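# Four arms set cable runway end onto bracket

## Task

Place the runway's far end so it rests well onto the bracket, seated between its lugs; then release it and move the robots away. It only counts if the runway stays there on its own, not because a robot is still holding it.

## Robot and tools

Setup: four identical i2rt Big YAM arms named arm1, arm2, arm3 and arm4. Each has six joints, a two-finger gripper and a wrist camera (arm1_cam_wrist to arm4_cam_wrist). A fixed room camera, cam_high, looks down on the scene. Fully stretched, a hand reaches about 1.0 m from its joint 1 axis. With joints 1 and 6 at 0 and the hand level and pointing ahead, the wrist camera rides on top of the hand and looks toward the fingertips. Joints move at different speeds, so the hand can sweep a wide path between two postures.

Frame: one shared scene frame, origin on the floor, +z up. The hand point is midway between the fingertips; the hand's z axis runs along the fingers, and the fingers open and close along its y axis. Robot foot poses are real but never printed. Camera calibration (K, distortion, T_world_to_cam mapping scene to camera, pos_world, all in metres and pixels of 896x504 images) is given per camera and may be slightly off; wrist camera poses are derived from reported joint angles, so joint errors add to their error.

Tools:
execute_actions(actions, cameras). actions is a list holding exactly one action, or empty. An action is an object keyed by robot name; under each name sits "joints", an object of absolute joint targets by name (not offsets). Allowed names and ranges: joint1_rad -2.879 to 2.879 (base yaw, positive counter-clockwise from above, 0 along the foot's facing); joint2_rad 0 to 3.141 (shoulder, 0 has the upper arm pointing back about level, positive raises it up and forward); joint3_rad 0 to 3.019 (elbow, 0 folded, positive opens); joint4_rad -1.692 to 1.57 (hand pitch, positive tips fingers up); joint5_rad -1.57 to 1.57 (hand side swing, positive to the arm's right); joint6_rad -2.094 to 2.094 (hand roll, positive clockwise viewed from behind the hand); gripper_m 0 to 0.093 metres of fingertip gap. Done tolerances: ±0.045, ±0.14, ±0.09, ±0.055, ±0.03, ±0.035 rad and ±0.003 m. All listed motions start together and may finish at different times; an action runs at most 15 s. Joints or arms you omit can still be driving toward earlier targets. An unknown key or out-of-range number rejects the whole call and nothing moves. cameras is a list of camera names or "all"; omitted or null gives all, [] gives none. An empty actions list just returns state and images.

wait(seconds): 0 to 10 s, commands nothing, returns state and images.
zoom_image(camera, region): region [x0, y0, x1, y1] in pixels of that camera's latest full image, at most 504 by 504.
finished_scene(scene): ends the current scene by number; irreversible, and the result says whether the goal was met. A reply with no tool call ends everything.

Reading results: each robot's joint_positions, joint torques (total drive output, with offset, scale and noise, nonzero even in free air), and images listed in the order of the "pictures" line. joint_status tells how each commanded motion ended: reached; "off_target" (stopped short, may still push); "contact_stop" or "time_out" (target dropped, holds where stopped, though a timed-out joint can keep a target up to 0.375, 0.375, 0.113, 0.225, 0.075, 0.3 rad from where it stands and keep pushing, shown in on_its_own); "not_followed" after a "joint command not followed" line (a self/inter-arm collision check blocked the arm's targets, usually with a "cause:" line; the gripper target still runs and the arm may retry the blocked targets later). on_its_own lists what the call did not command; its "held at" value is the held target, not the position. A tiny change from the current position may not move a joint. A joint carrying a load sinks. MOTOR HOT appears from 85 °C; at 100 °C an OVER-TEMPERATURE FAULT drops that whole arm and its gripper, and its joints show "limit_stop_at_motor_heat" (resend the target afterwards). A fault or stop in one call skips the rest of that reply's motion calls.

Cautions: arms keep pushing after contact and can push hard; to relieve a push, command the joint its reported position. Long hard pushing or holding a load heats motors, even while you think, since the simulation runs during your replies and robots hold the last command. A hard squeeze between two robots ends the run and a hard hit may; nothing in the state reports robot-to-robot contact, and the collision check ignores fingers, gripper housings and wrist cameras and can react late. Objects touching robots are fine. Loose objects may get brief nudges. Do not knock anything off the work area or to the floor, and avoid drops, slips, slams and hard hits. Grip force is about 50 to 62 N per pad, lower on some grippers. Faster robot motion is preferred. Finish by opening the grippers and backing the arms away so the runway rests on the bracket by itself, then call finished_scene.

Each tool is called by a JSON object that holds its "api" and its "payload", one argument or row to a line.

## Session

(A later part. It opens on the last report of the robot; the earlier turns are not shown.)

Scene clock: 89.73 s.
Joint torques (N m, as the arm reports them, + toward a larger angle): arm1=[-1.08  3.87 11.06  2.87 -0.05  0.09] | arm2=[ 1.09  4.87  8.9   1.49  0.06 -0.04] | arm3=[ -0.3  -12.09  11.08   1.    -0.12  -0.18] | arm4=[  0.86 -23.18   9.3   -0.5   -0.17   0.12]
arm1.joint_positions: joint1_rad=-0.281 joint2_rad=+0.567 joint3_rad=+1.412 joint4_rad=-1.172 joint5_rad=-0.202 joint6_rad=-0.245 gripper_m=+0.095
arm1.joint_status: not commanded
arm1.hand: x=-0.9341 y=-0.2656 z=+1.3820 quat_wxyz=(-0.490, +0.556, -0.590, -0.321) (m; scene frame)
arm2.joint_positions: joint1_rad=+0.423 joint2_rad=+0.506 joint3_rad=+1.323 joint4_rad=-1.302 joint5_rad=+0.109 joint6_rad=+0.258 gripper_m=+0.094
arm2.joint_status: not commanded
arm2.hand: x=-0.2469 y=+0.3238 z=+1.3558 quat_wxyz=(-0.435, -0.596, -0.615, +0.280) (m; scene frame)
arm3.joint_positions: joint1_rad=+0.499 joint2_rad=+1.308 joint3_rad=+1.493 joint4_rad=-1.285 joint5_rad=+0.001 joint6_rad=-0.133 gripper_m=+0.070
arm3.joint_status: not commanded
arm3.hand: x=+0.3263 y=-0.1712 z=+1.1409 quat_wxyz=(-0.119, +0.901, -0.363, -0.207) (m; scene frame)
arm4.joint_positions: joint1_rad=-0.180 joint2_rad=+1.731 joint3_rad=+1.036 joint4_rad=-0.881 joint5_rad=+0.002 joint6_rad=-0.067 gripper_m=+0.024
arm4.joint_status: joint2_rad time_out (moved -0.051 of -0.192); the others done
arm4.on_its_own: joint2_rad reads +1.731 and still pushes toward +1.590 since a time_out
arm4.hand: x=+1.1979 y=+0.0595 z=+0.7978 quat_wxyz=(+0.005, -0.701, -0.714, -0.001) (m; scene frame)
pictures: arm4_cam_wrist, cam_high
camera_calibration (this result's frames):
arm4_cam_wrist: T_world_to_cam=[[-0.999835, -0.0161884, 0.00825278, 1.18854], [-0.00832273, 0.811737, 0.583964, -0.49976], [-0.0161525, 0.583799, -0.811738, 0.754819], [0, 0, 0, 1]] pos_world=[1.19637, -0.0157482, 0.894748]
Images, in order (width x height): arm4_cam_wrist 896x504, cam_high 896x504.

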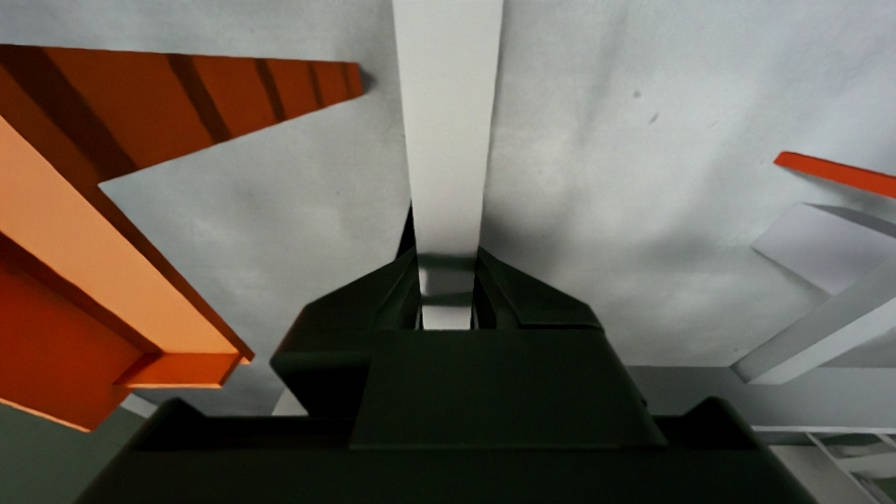

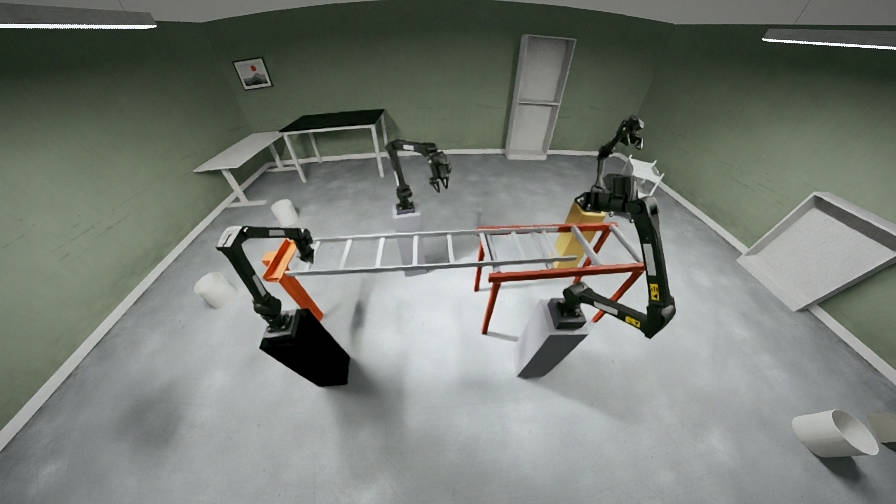

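{"api": "execute_actions", "payload": {
  "actions": [
    {"arm3":{"joints":{"joint1_rad":-1.2,"joint6_rad":0,"joint2_rad":1.6,"joint3_rad":1.9}}}
  ],
  "cameras": []
}}

{"api": "execute_actions", "payload": {
  "actions": [
    {"arm3":{"joints":{"joint2_rad":2.0,"joint3_rad":2.33}}}
  ],
  "cameras": ["arm3_cam_wrist"]
}}

{"api": "zoom_image", "payload": {
  "camera": "arm3_cam_wrist",
  "region": [250, 0, 570, 260]
}}

Scene clock: 108.53 s.
Joint torques (N m, as the arm reports them, + toward a larger angle): arm1=[-1.07  3.83 11.04  2.87 -0.05  0.09] | arm2=[ 1.12  4.72  8.89  1.54  0.07 -0.02] | arm3=[  0.54 -17.84  15.24   1.27  -0.07  -0.06] | arm4=[  0.89 -23.16   9.25  -0.54  -0.17   0.11]
arm1.joint_positions: joint1_rad=-0.281 joint2_rad=+0.567 joint3_rad=+1.412 joint4_rad=-1.172 joint5_rad=-0.202 joint6_rad=-0.245 gripper_m=+0.095
arm1.joint_status: not commanded
arm1.hand: x=-0.9341 y=-0.2656 z=+1.3820 quat_wxyz=(-0.490, +0.556, -0.590, -0.321) (m; scene frame)
arm2.joint_positions: joint1_rad=+0.423 joint2_rad=+0.506 joint3_rad=+1.323 joint4_rad=-1.302 joint5_rad=+0.109 joint6_rad=+0.258 gripper_m=+0.094
arm2.joint_status: not commanded
arm2.hand: x=-0.2469 y=+0.3238 z=+1.3558 quat_wxyz=(-0.435, -0.596, -0.615, +0.280) (m; scene frame)
arm3.joint_positions: joint1_rad=-1.206 joint2_rad=+1.607 joint3_rad=+1.847 joint4_rad=-1.291 joint5_rad=+0.000 joint6_rad=-0.007 gripper_m=+0.070
arm3.joint_status: all done
arm3.hand: x=+1.1348 y=-0.2389 z=+1.1541 quat_wxyz=(-0.247, +0.258, -0.931, -0.073) (m; scene frame)
arm4.joint_positions: joint1_rad=-0.180 joint2_rad=+1.731 joint3_rad=+1.036 joint4_rad=-0.881 joint5_rad=+0.002 joint6_rad=-0.067 gripper_m=+0.024
arm4.joint_status: not commanded
arm4.on_its_own: joint2_rad reads +1.731 and still pushes toward +1.590 since a time_out
arm4.hand: x=+1.1979 y=+0.0595 z=+0.7978 quat_wxyz=(+0.005, -0.701, -0.714, -0.001) (m; scene frame)
pictures: none
No camera images: the call's "cameras" was empty. Leave "cameras" out to get every camera's image.

Scene clock: 110.10 s.
Joint torques (N m, as the arm reports them, + toward a larger angle): arm1=[-1.1   3.88 11.07  2.85 -0.05  0.09] | arm2=[ 0.96  4.37  8.85  1.52  0.07 -0.02] | arm3=[  0.32 -23.5   14.97   1.26  -0.08  -0.06] | arm4=[  0.91 -23.24   9.26  -0.54  -0.17   0.11]
arm1.joint_positions: joint1_rad=-0.281 joint2_rad=+0.567 joint3_rad=+1.412 joint4_rad=-1.172 joint5_rad=-0.202 joint6_rad=-0.245 gripper_m=+0.095
arm1.joint_status: not commanded
arm1.hand: x=-0.9341 y=-0.2656 z=+1.3820 quat_wxyz=(-0.490, +0.556, -0.590, -0.321) (m; scene frame)
arm2.joint_positions: joint1_rad=+0.423 joint2_rad=+0.506 joint3_rad=+1.323 joint4_rad=-1.302 joint5_rad=+0.109 joint6_rad=+0.258 gripper_m=+0.094
arm2.joint_status: not commanded
arm2.hand: x=-0.2469 y=+0.3238 z=+1.3558 quat_wxyz=(-0.435, -0.596, -0.615, +0.280) (m; scene frame)
arm3.joint_positions: joint1_rad=-1.206 joint2_rad=+2.004 joint3_rad=+2.277 joint4_rad=-1.292 joint5_rad=+0.000 joint6_rad=-0.007 gripper_m=+0.070
arm3.joint_status: all done
arm3.hand: x=+1.2572 y=-0.1653 z=+1.1094 quat_wxyz=(-0.261, +0.257, -0.927, -0.077) (m; scene frame)
arm4.joint_positions: joint1_rad=-0.180 joint2_rad=+1.731 joint3_rad=+1.036 joint4_rad=-0.881 joint5_rad=+0.002 joint6_rad=-0.067 gripper_m=+0.024
arm4.joint_status: not commanded
arm4.on_its_own: joint2_rad reads +1.731 and still pushes toward +1.590 since a time_out
arm4.hand: x=+1.1979 y=+0.0595 z=+0.7978 quat_wxyz=(+0.005, -0.701, -0.714, -0.001) (m; scene frame)
pictures: arm3_cam_wrist
camera_calibration (this result's frames):
arm3_cam_wrist: T_world_to_cam=[[0.514409, -0.85747, -0.0113287, -0.776893], [-0.856084, -0.514259, 0.0515568, 0.9414], [-0.0500343, -0.016823, -0.998606, 1.28828], [0, 0, 0, 1]] pos_world=[1.27002, -0.160366, 1.22915]
Images, in order (width x height): arm3_cam_wrist 896x504.

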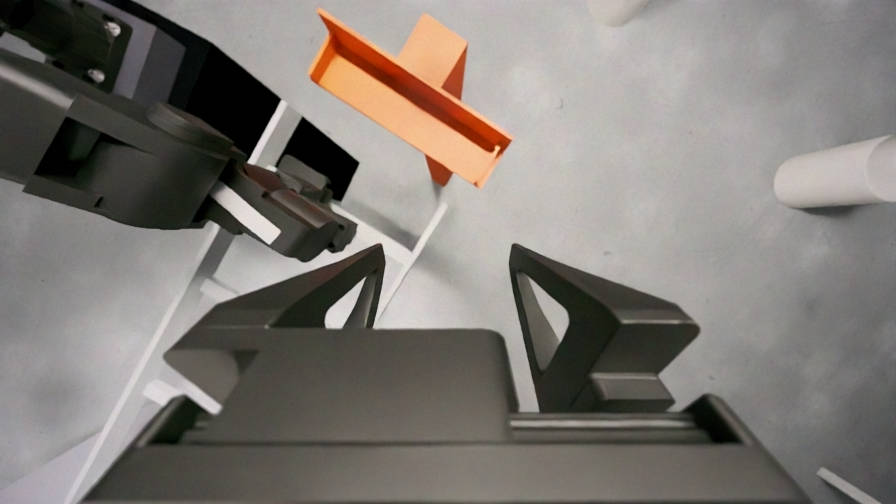

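Region (250, 0, 570, 260) of arm3_cam_wrist's 896x504 image, scaled by 1.575, with more detail than that image has; it fills the top 410 rows of this view, and the rest is white.

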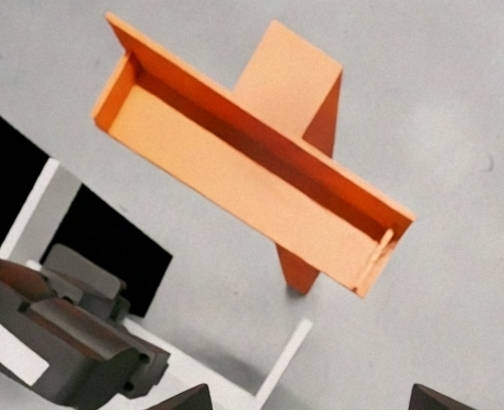

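{"api": "execute_actions", "payload": {
  "actions": [
    {"arm4":{"joints":{"joint1_rad":0.105,"joint2_rad":1.63,"joint3_rad":1.17,"joint4_rad":-0.91,"joint6_rad":0.225}}}
  ],
  "cameras": ["arm3_cam_wrist","arm4_cam_wrist"]
}}

Scene clock: 118.07 s.
Joint torques (N m, as the arm reports them, + toward a larger angle): arm1=[-1.07  3.83 11.05  2.86 -0.05  0.09] | arm2=[ 1.11  4.83  9.03  1.52  0.08 -0.03] | arm3=[  0.33 -23.17  15.11   1.33  -0.08  -0.06] | arm4=[  0.23 -21.2   13.62  -0.61   0.05  -0.05]
arm1.joint_positions: joint1_rad=-0.281 joint2_rad=+0.567 joint3_rad=+1.412 joint4_rad=-1.172 joint5_rad=-0.202 joint6_rad=-0.245 gripper_m=+0.095
arm1.joint_status: not commanded
arm1.hand: x=-0.9341 y=-0.2656 z=+1.3820 quat_wxyz=(-0.490, +0.556, -0.590, -0.321) (m; scene frame)
arm2.joint_positions: joint1_rad=+0.423 joint2_rad=+0.506 joint3_rad=+1.323 joint4_rad=-1.302 joint5_rad=+0.109 joint6_rad=+0.258 gripper_m=+0.094
arm2.joint_status: not commanded
arm2.hand: x=-0.2469 y=+0.3238 z=+1.3558 quat_wxyz=(-0.435, -0.596, -0.615, +0.280) (m; scene frame)
arm3.joint_positions: joint1_rad=-1.206 joint2_rad=+2.004 joint3_rad=+2.277 joint4_rad=-1.292 joint5_rad=+0.000 joint6_rad=-0.007 gripper_m=+0.070
arm3.joint_status: not commanded
arm3.hand: x=+1.2572 y=-0.1653 z=+1.1094 quat_wxyz=(-0.261, +0.257, -0.927, -0.077) (m; scene frame)
arm4.joint_positions: joint1_rad=+0.110 joint2_rad=+1.744 joint3_rad=+1.059 joint4_rad=-0.889 joint5_rad=-0.002 joint6_rad=+0.223 gripper_m=+0.024
arm4.joint_status: joint3_rad time_out (moved +0.024 of +0.134); the others done
arm4.on_its_own: joint3_rad reads +1.059 and still pushes toward +1.170 since a time_out
arm4.hand: x=+1.3276 y=+0.0639 z=+0.7985 quat_wxyz=(+0.003, -0.700, -0.714, -0.001) (m; scene frame)
pictures: arm3_cam_wrist, arm4_cam_wrist
camera_calibration (this result's frames):
arm3_cam_wrist: T_world_to_cam=[[0.514409, -0.85747, -0.0113287, -0.776893], [-0.856084, -0.514259, 0.0515568, 0.9414], [-0.0500343, -0.016823, -0.998606, 1.28828], [0, 0, 0, 1]] pos_world=[1.27002, -0.160366, 1.22915]
arm4_cam_wrist: T_world_to_cam=[[-0.999846, -0.0169185, 0.00475111, 1.32117], [-0.0109971, 0.813279, 0.58177, -0.497512], [-0.0137067, 0.581628, -0.81334, 0.753108], [0, 0, 0, 1]] pos_world=[1.32581, -0.0110602, 0.895693]
Images, in order (width x height): arm3_cam_wrist 896x504, arm4_cam_wrist 896x504.

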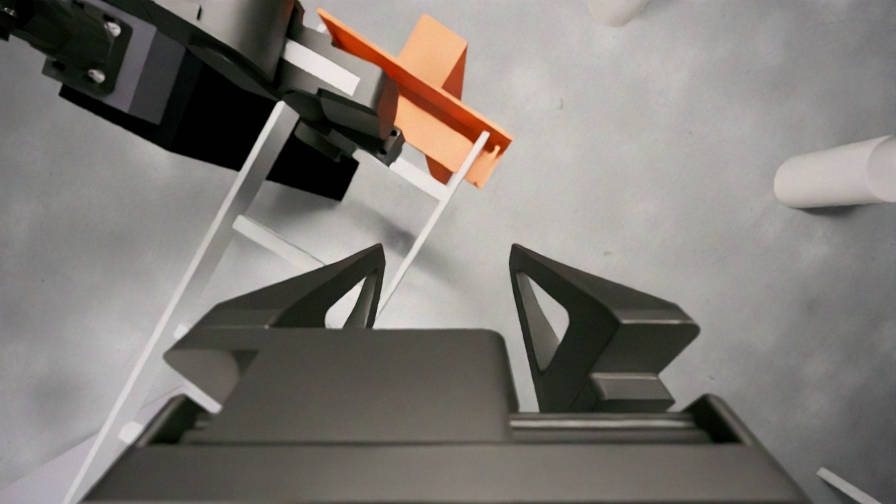

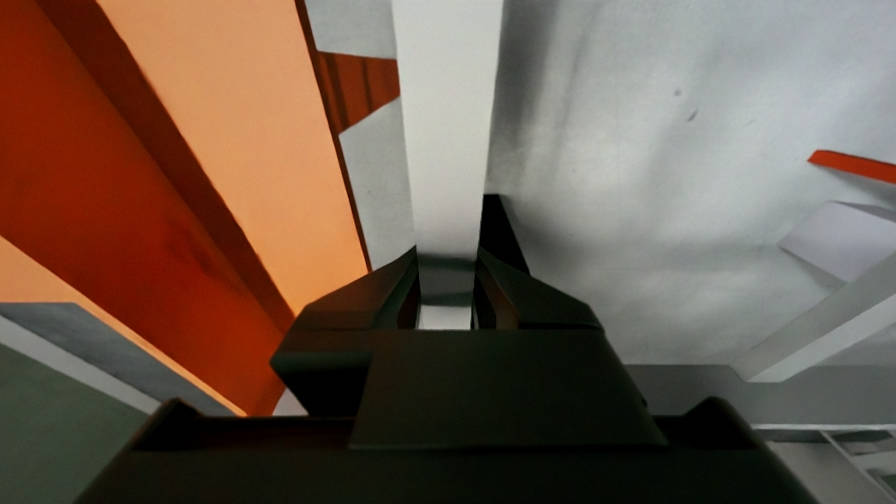

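{"api": "execute_actions", "payload": {
  "actions": [
    {"arm4":{"joints":{"joint2_rad":1.72,"joint3_rad":1.17,"joint4_rad":-0.83}}}
  ],
  "cameras": ["arm3_cam_wrist"]
}}

{"api": "zoom_image", "payload": {
  "camera": "arm3_cam_wrist",
  "region": [250, 0, 570, 260]
}}

Scene clock: 124.23 s.
Joint torques (N m, as the arm reports them, + toward a larger angle): arm1=[-1.13  3.85 11.05  2.86 -0.05  0.09] | arm2=[ 0.86  4.73  8.87  1.43  0.07 -0.03] | arm3=[  0.38 -23.22  15.12   1.34  -0.08  -0.06] | arm4=[  0.19 -17.81  13.21   1.05   0.    -0.05]
arm1.joint_positions: joint1_rad=-0.281 joint2_rad=+0.567 joint3_rad=+1.412 joint4_rad=-1.172 joint5_rad=-0.202 joint6_rad=-0.245 gripper_m=+0.095
arm1.joint_status: not commanded
arm1.hand: x=-0.9341 y=-0.2656 z=+1.3820 quat_wxyz=(-0.490, +0.556, -0.590, -0.321) (m; scene frame)
arm2.joint_positions: joint1_rad=+0.423 joint2_rad=+0.506 joint3_rad=+1.323 joint4_rad=-1.302 joint5_rad=+0.109 joint6_rad=+0.258 gripper_m=+0.094
arm2.joint_status: not commanded
arm2.hand: x=-0.2469 y=+0.3238 z=+1.3558 quat_wxyz=(-0.435, -0.596, -0.615, +0.280) (m; scene frame)
arm3.joint_positions: joint1_rad=-1.206 joint2_rad=+2.004 joint3_rad=+2.277 joint4_rad=-1.292 joint5_rad=+0.000 joint6_rad=-0.007 gripper_m=+0.070
arm3.joint_status: not commanded
arm3.hand: x=+1.2572 y=-0.1653 z=+1.1094 quat_wxyz=(-0.261, +0.257, -0.927, -0.077) (m; scene frame)
arm4.joint_positions: joint1_rad=+0.110 joint2_rad=+1.787 joint3_rad=+1.063 joint4_rad=-0.858 joint5_rad=-0.001 joint6_rad=+0.223 gripper_m=+0.024
arm4.joint_status: joint3_rad time_out (moved +0.003 of +0.111); the others done
arm4.on_its_own: joint3_rad reads +1.063 and still pushes toward +1.170 since a time_out
arm4.hand: x=+1.3281 y=+0.0604 z=+0.7813 quat_wxyz=(+0.007, -0.700, -0.714, -0.003) (m; scene frame)
pictures: arm3_cam_wrist
camera_calibration (this result's frames):
arm3_cam_wrist: T_world_to_cam=[[0.514409, -0.85747, -0.0113287, -0.776893], [-0.856084, -0.514259, 0.0515568, 0.9414], [-0.0500343, -0.016823, -0.998606, 1.28828], [0, 0, 0, 1]] pos_world=[1.27002, -0.160366, 1.22915]
Images, in order (width x height): arm3_cam_wrist 896x504.

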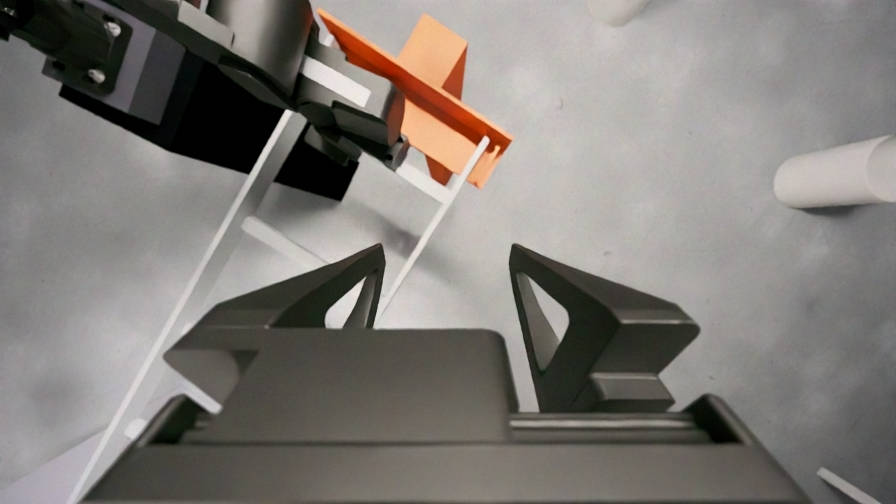

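Region (250, 0, 570, 260) of arm3_cam_wrist's 896x504 image, scaled by 1.575, with more detail than that image has; it fills the top 410 rows of this view, and the rest is white.

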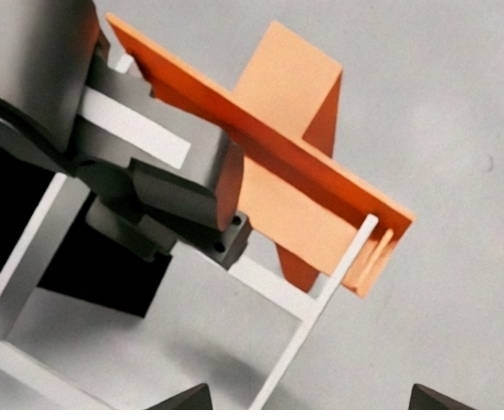

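It sank to the shelf level, so it is between the lugs. Release and retreat.

{"api": "execute_actions", "payload": {
  "actions": [
    {"arm4":{"joints":{"gripper_m":0.06,"joint3_rad":1.08,"joint2_rad":1.77}},"arm3":{"joints":{"joint2_rad":1.5,"joint3_rad":1.8}}}
  ],
  "cameras": []
}}

{"api": "execute_actions", "payload": {
  "actions": [
    {"arm4":{"joints":{"joint2_rad":1.45,"joint3_rad":1.55,"joint4_rad":-1.3}}}
  ],
  "cameras": ["arm4_cam_wrist","cam_high"]
}}

Scene clock: 128.13 s.
Joint torques (N m, as the arm reports them, + toward a larger angle): arm1=[-1.08  3.83 11.05  2.87 -0.05  0.09] | arm2=[ 0.99  4.49  8.88  1.48  0.06 -0.01] | arm3=[  0.28 -15.47  10.05   1.39  -0.08  -0.06] | arm4=[  0.27 -13.72   6.42   0.74   0.    -0.04]
arm1.joint_positions: joint1_rad=-0.281 joint2_rad=+0.567 joint3_rad=+1.412 joint4_rad=-1.172 joint5_rad=-0.202 joint6_rad=-0.245 gripper_m=+0.095
arm1.joint_status: not commanded
arm1.hand: x=-0.9341 y=-0.2656 z=+1.3820 quat_wxyz=(-0.490, +0.556, -0.590, -0.321) (m; scene frame)
arm2.joint_positions: joint1_rad=+0.423 joint2_rad=+0.506 joint3_rad=+1.323 joint4_rad=-1.302 joint5_rad=+0.109 joint6_rad=+0.258 gripper_m=+0.094
arm2.joint_status: not commanded
arm2.hand: x=-0.2469 y=+0.3238 z=+1.3558 quat_wxyz=(-0.435, -0.596, -0.615, +0.280) (m; scene frame)
arm3.joint_positions: joint1_rad=-1.206 joint2_rad=+1.503 joint3_rad=+1.804 joint4_rad=-1.292 joint5_rad=+0.000 joint6_rad=-0.007 gripper_m=+0.070
arm3.joint_status: all done
arm3.hand: x=+1.1067 y=-0.2562 z=+1.1902 quat_wxyz=(-0.274, +0.256, -0.924, -0.081) (m; scene frame)
arm4.joint_positions: joint1_rad=+0.110 joint2_rad=+1.785 joint3_rad=+1.067 joint4_rad=-0.847 joint5_rad=-0.001 joint6_rad=+0.223 gripper_m=+0.060
arm4.joint_status: all done
arm4.hand: x=+1.3293 y=+0.0557 z=+0.7830 quat_wxyz=(+0.000, -0.700, -0.714, +0.002) (m; scene frame)
pictures: none
No camera images: the call's "cameras" was empty. Leave "cameras" out to get every camera's image.

Scene clock: 129.57 s.
Joint torques (N m, as the arm reports them, + toward a larger angle): arm1=[-1.14  3.87 11.06  2.86 -0.05  0.09] | arm2=[ 1.22  4.53  8.86  1.51  0.05 -0.05] | arm3=[  0.24 -15.15  10.05   1.39  -0.08  -0.06] | arm4=[  0.18 -10.77   8.99   0.08   0.    -0.06]
arm1.joint_positions: joint1_rad=-0.281 joint2_rad=+0.567 joint3_rad=+1.412 joint4_rad=-1.172 joint5_rad=-0.202 joint6_rad=-0.245 gripper_m=+0.095
arm1.joint_status: not commanded
arm1.hand: x=-0.9341 y=-0.2656 z=+1.3820 quat_wxyz=(-0.490, +0.556, -0.590, -0.321) (m; scene frame)
arm2.joint_positions: joint1_rad=+0.423 joint2_rad=+0.506 joint3_rad=+1.323 joint4_rad=-1.302 joint5_rad=+0.109 joint6_rad=+0.258 gripper_m=+0.094
arm2.joint_status: not commanded
arm2.hand: x=-0.2469 y=+0.3238 z=+1.3558 quat_wxyz=(-0.435, -0.596, -0.615, +0.280) (m; scene frame)
arm3.joint_positions: joint1_rad=-1.206 joint2_rad=+1.503 joint3_rad=+1.804 joint4_rad=-1.292 joint5_rad=+0.000 joint6_rad=-0.007 gripper_m=+0.070
arm3.joint_status: not commanded
arm3.hand: x=+1.1067 y=-0.2562 z=+1.1902 quat_wxyz=(-0.274, +0.256, -0.924, -0.081) (m; scene frame)
arm4.joint_positions: joint1_rad=+0.110 joint2_rad=+1.455 joint3_rad=+1.530 joint4_rad=-1.283 joint5_rad=-0.001 joint6_rad=+0.223 gripper_m=+0.060
arm4.joint_status: all done
arm4.hand: x=+1.3441 y=+0.0004 z=+1.1074 quat_wxyz=(-0.152, -0.689, -0.703, +0.095) (m; scene frame)
pictures: arm4_cam_wrist, cam_high
camera_calibration (this result's frames):
arm4_cam_wrist: T_world_to_cam=[[-0.996806, -0.0300418, -0.0739973, 1.41828], [-0.0483152, 0.964606, 0.259231, -0.218145], [0.0635904, 0.261978, -0.962977, 1.10344], [0, 0, 0, 1]] pos_world=[1.33304, -0.036046, 1.22409]
Images, in order (width x height): arm4_cam_wrist 896x504, cam_high 896x504.

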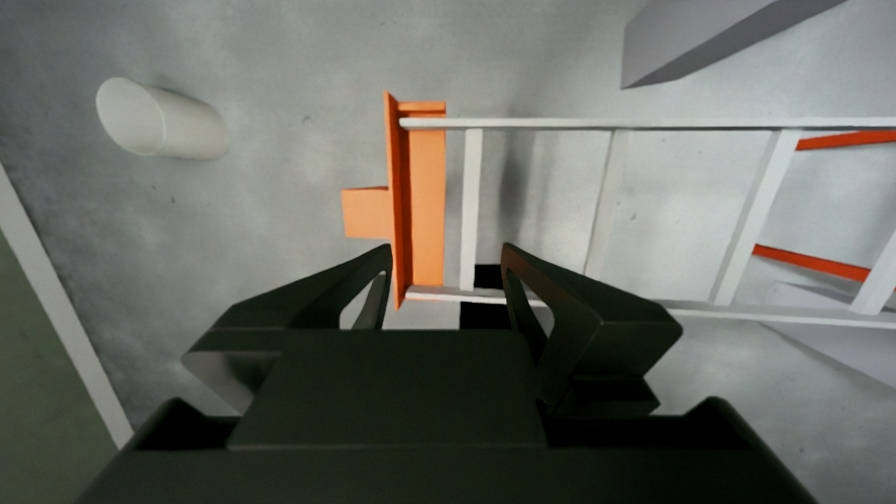

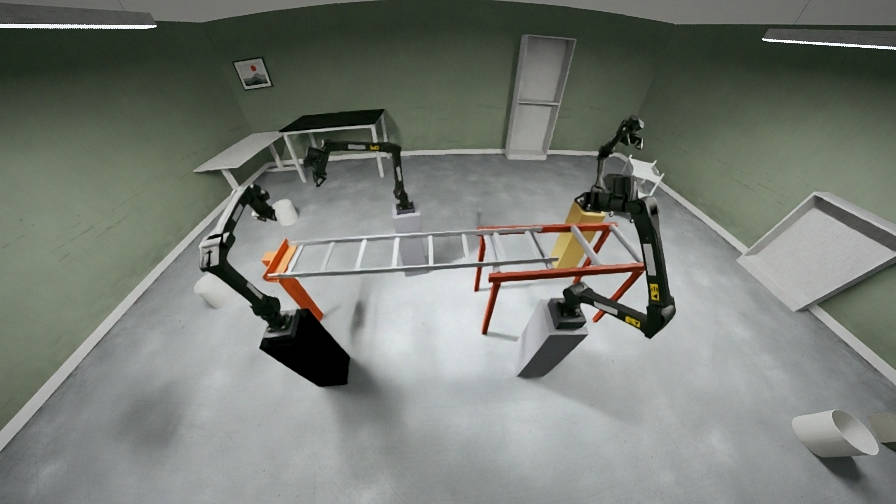

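{"api": "zoom_image", "payload": {
  "camera": "cam_high",
  "region": [240, 220, 360, 300]
}}

Region (240, 220, 360, 300) of cam_high's 896x504 image, scaled by 4.200, with more detail than that image has.

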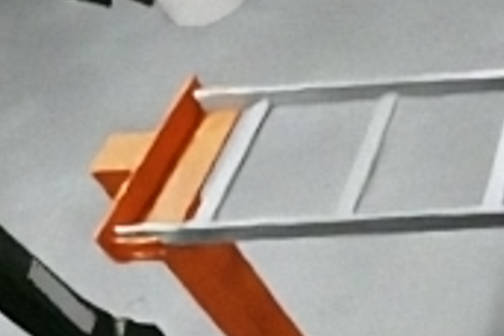

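The near rail is inside the lug.

{"api": "finished_scene", "payload": {
  "scene": 2
}}

The scene is finished: the task was done.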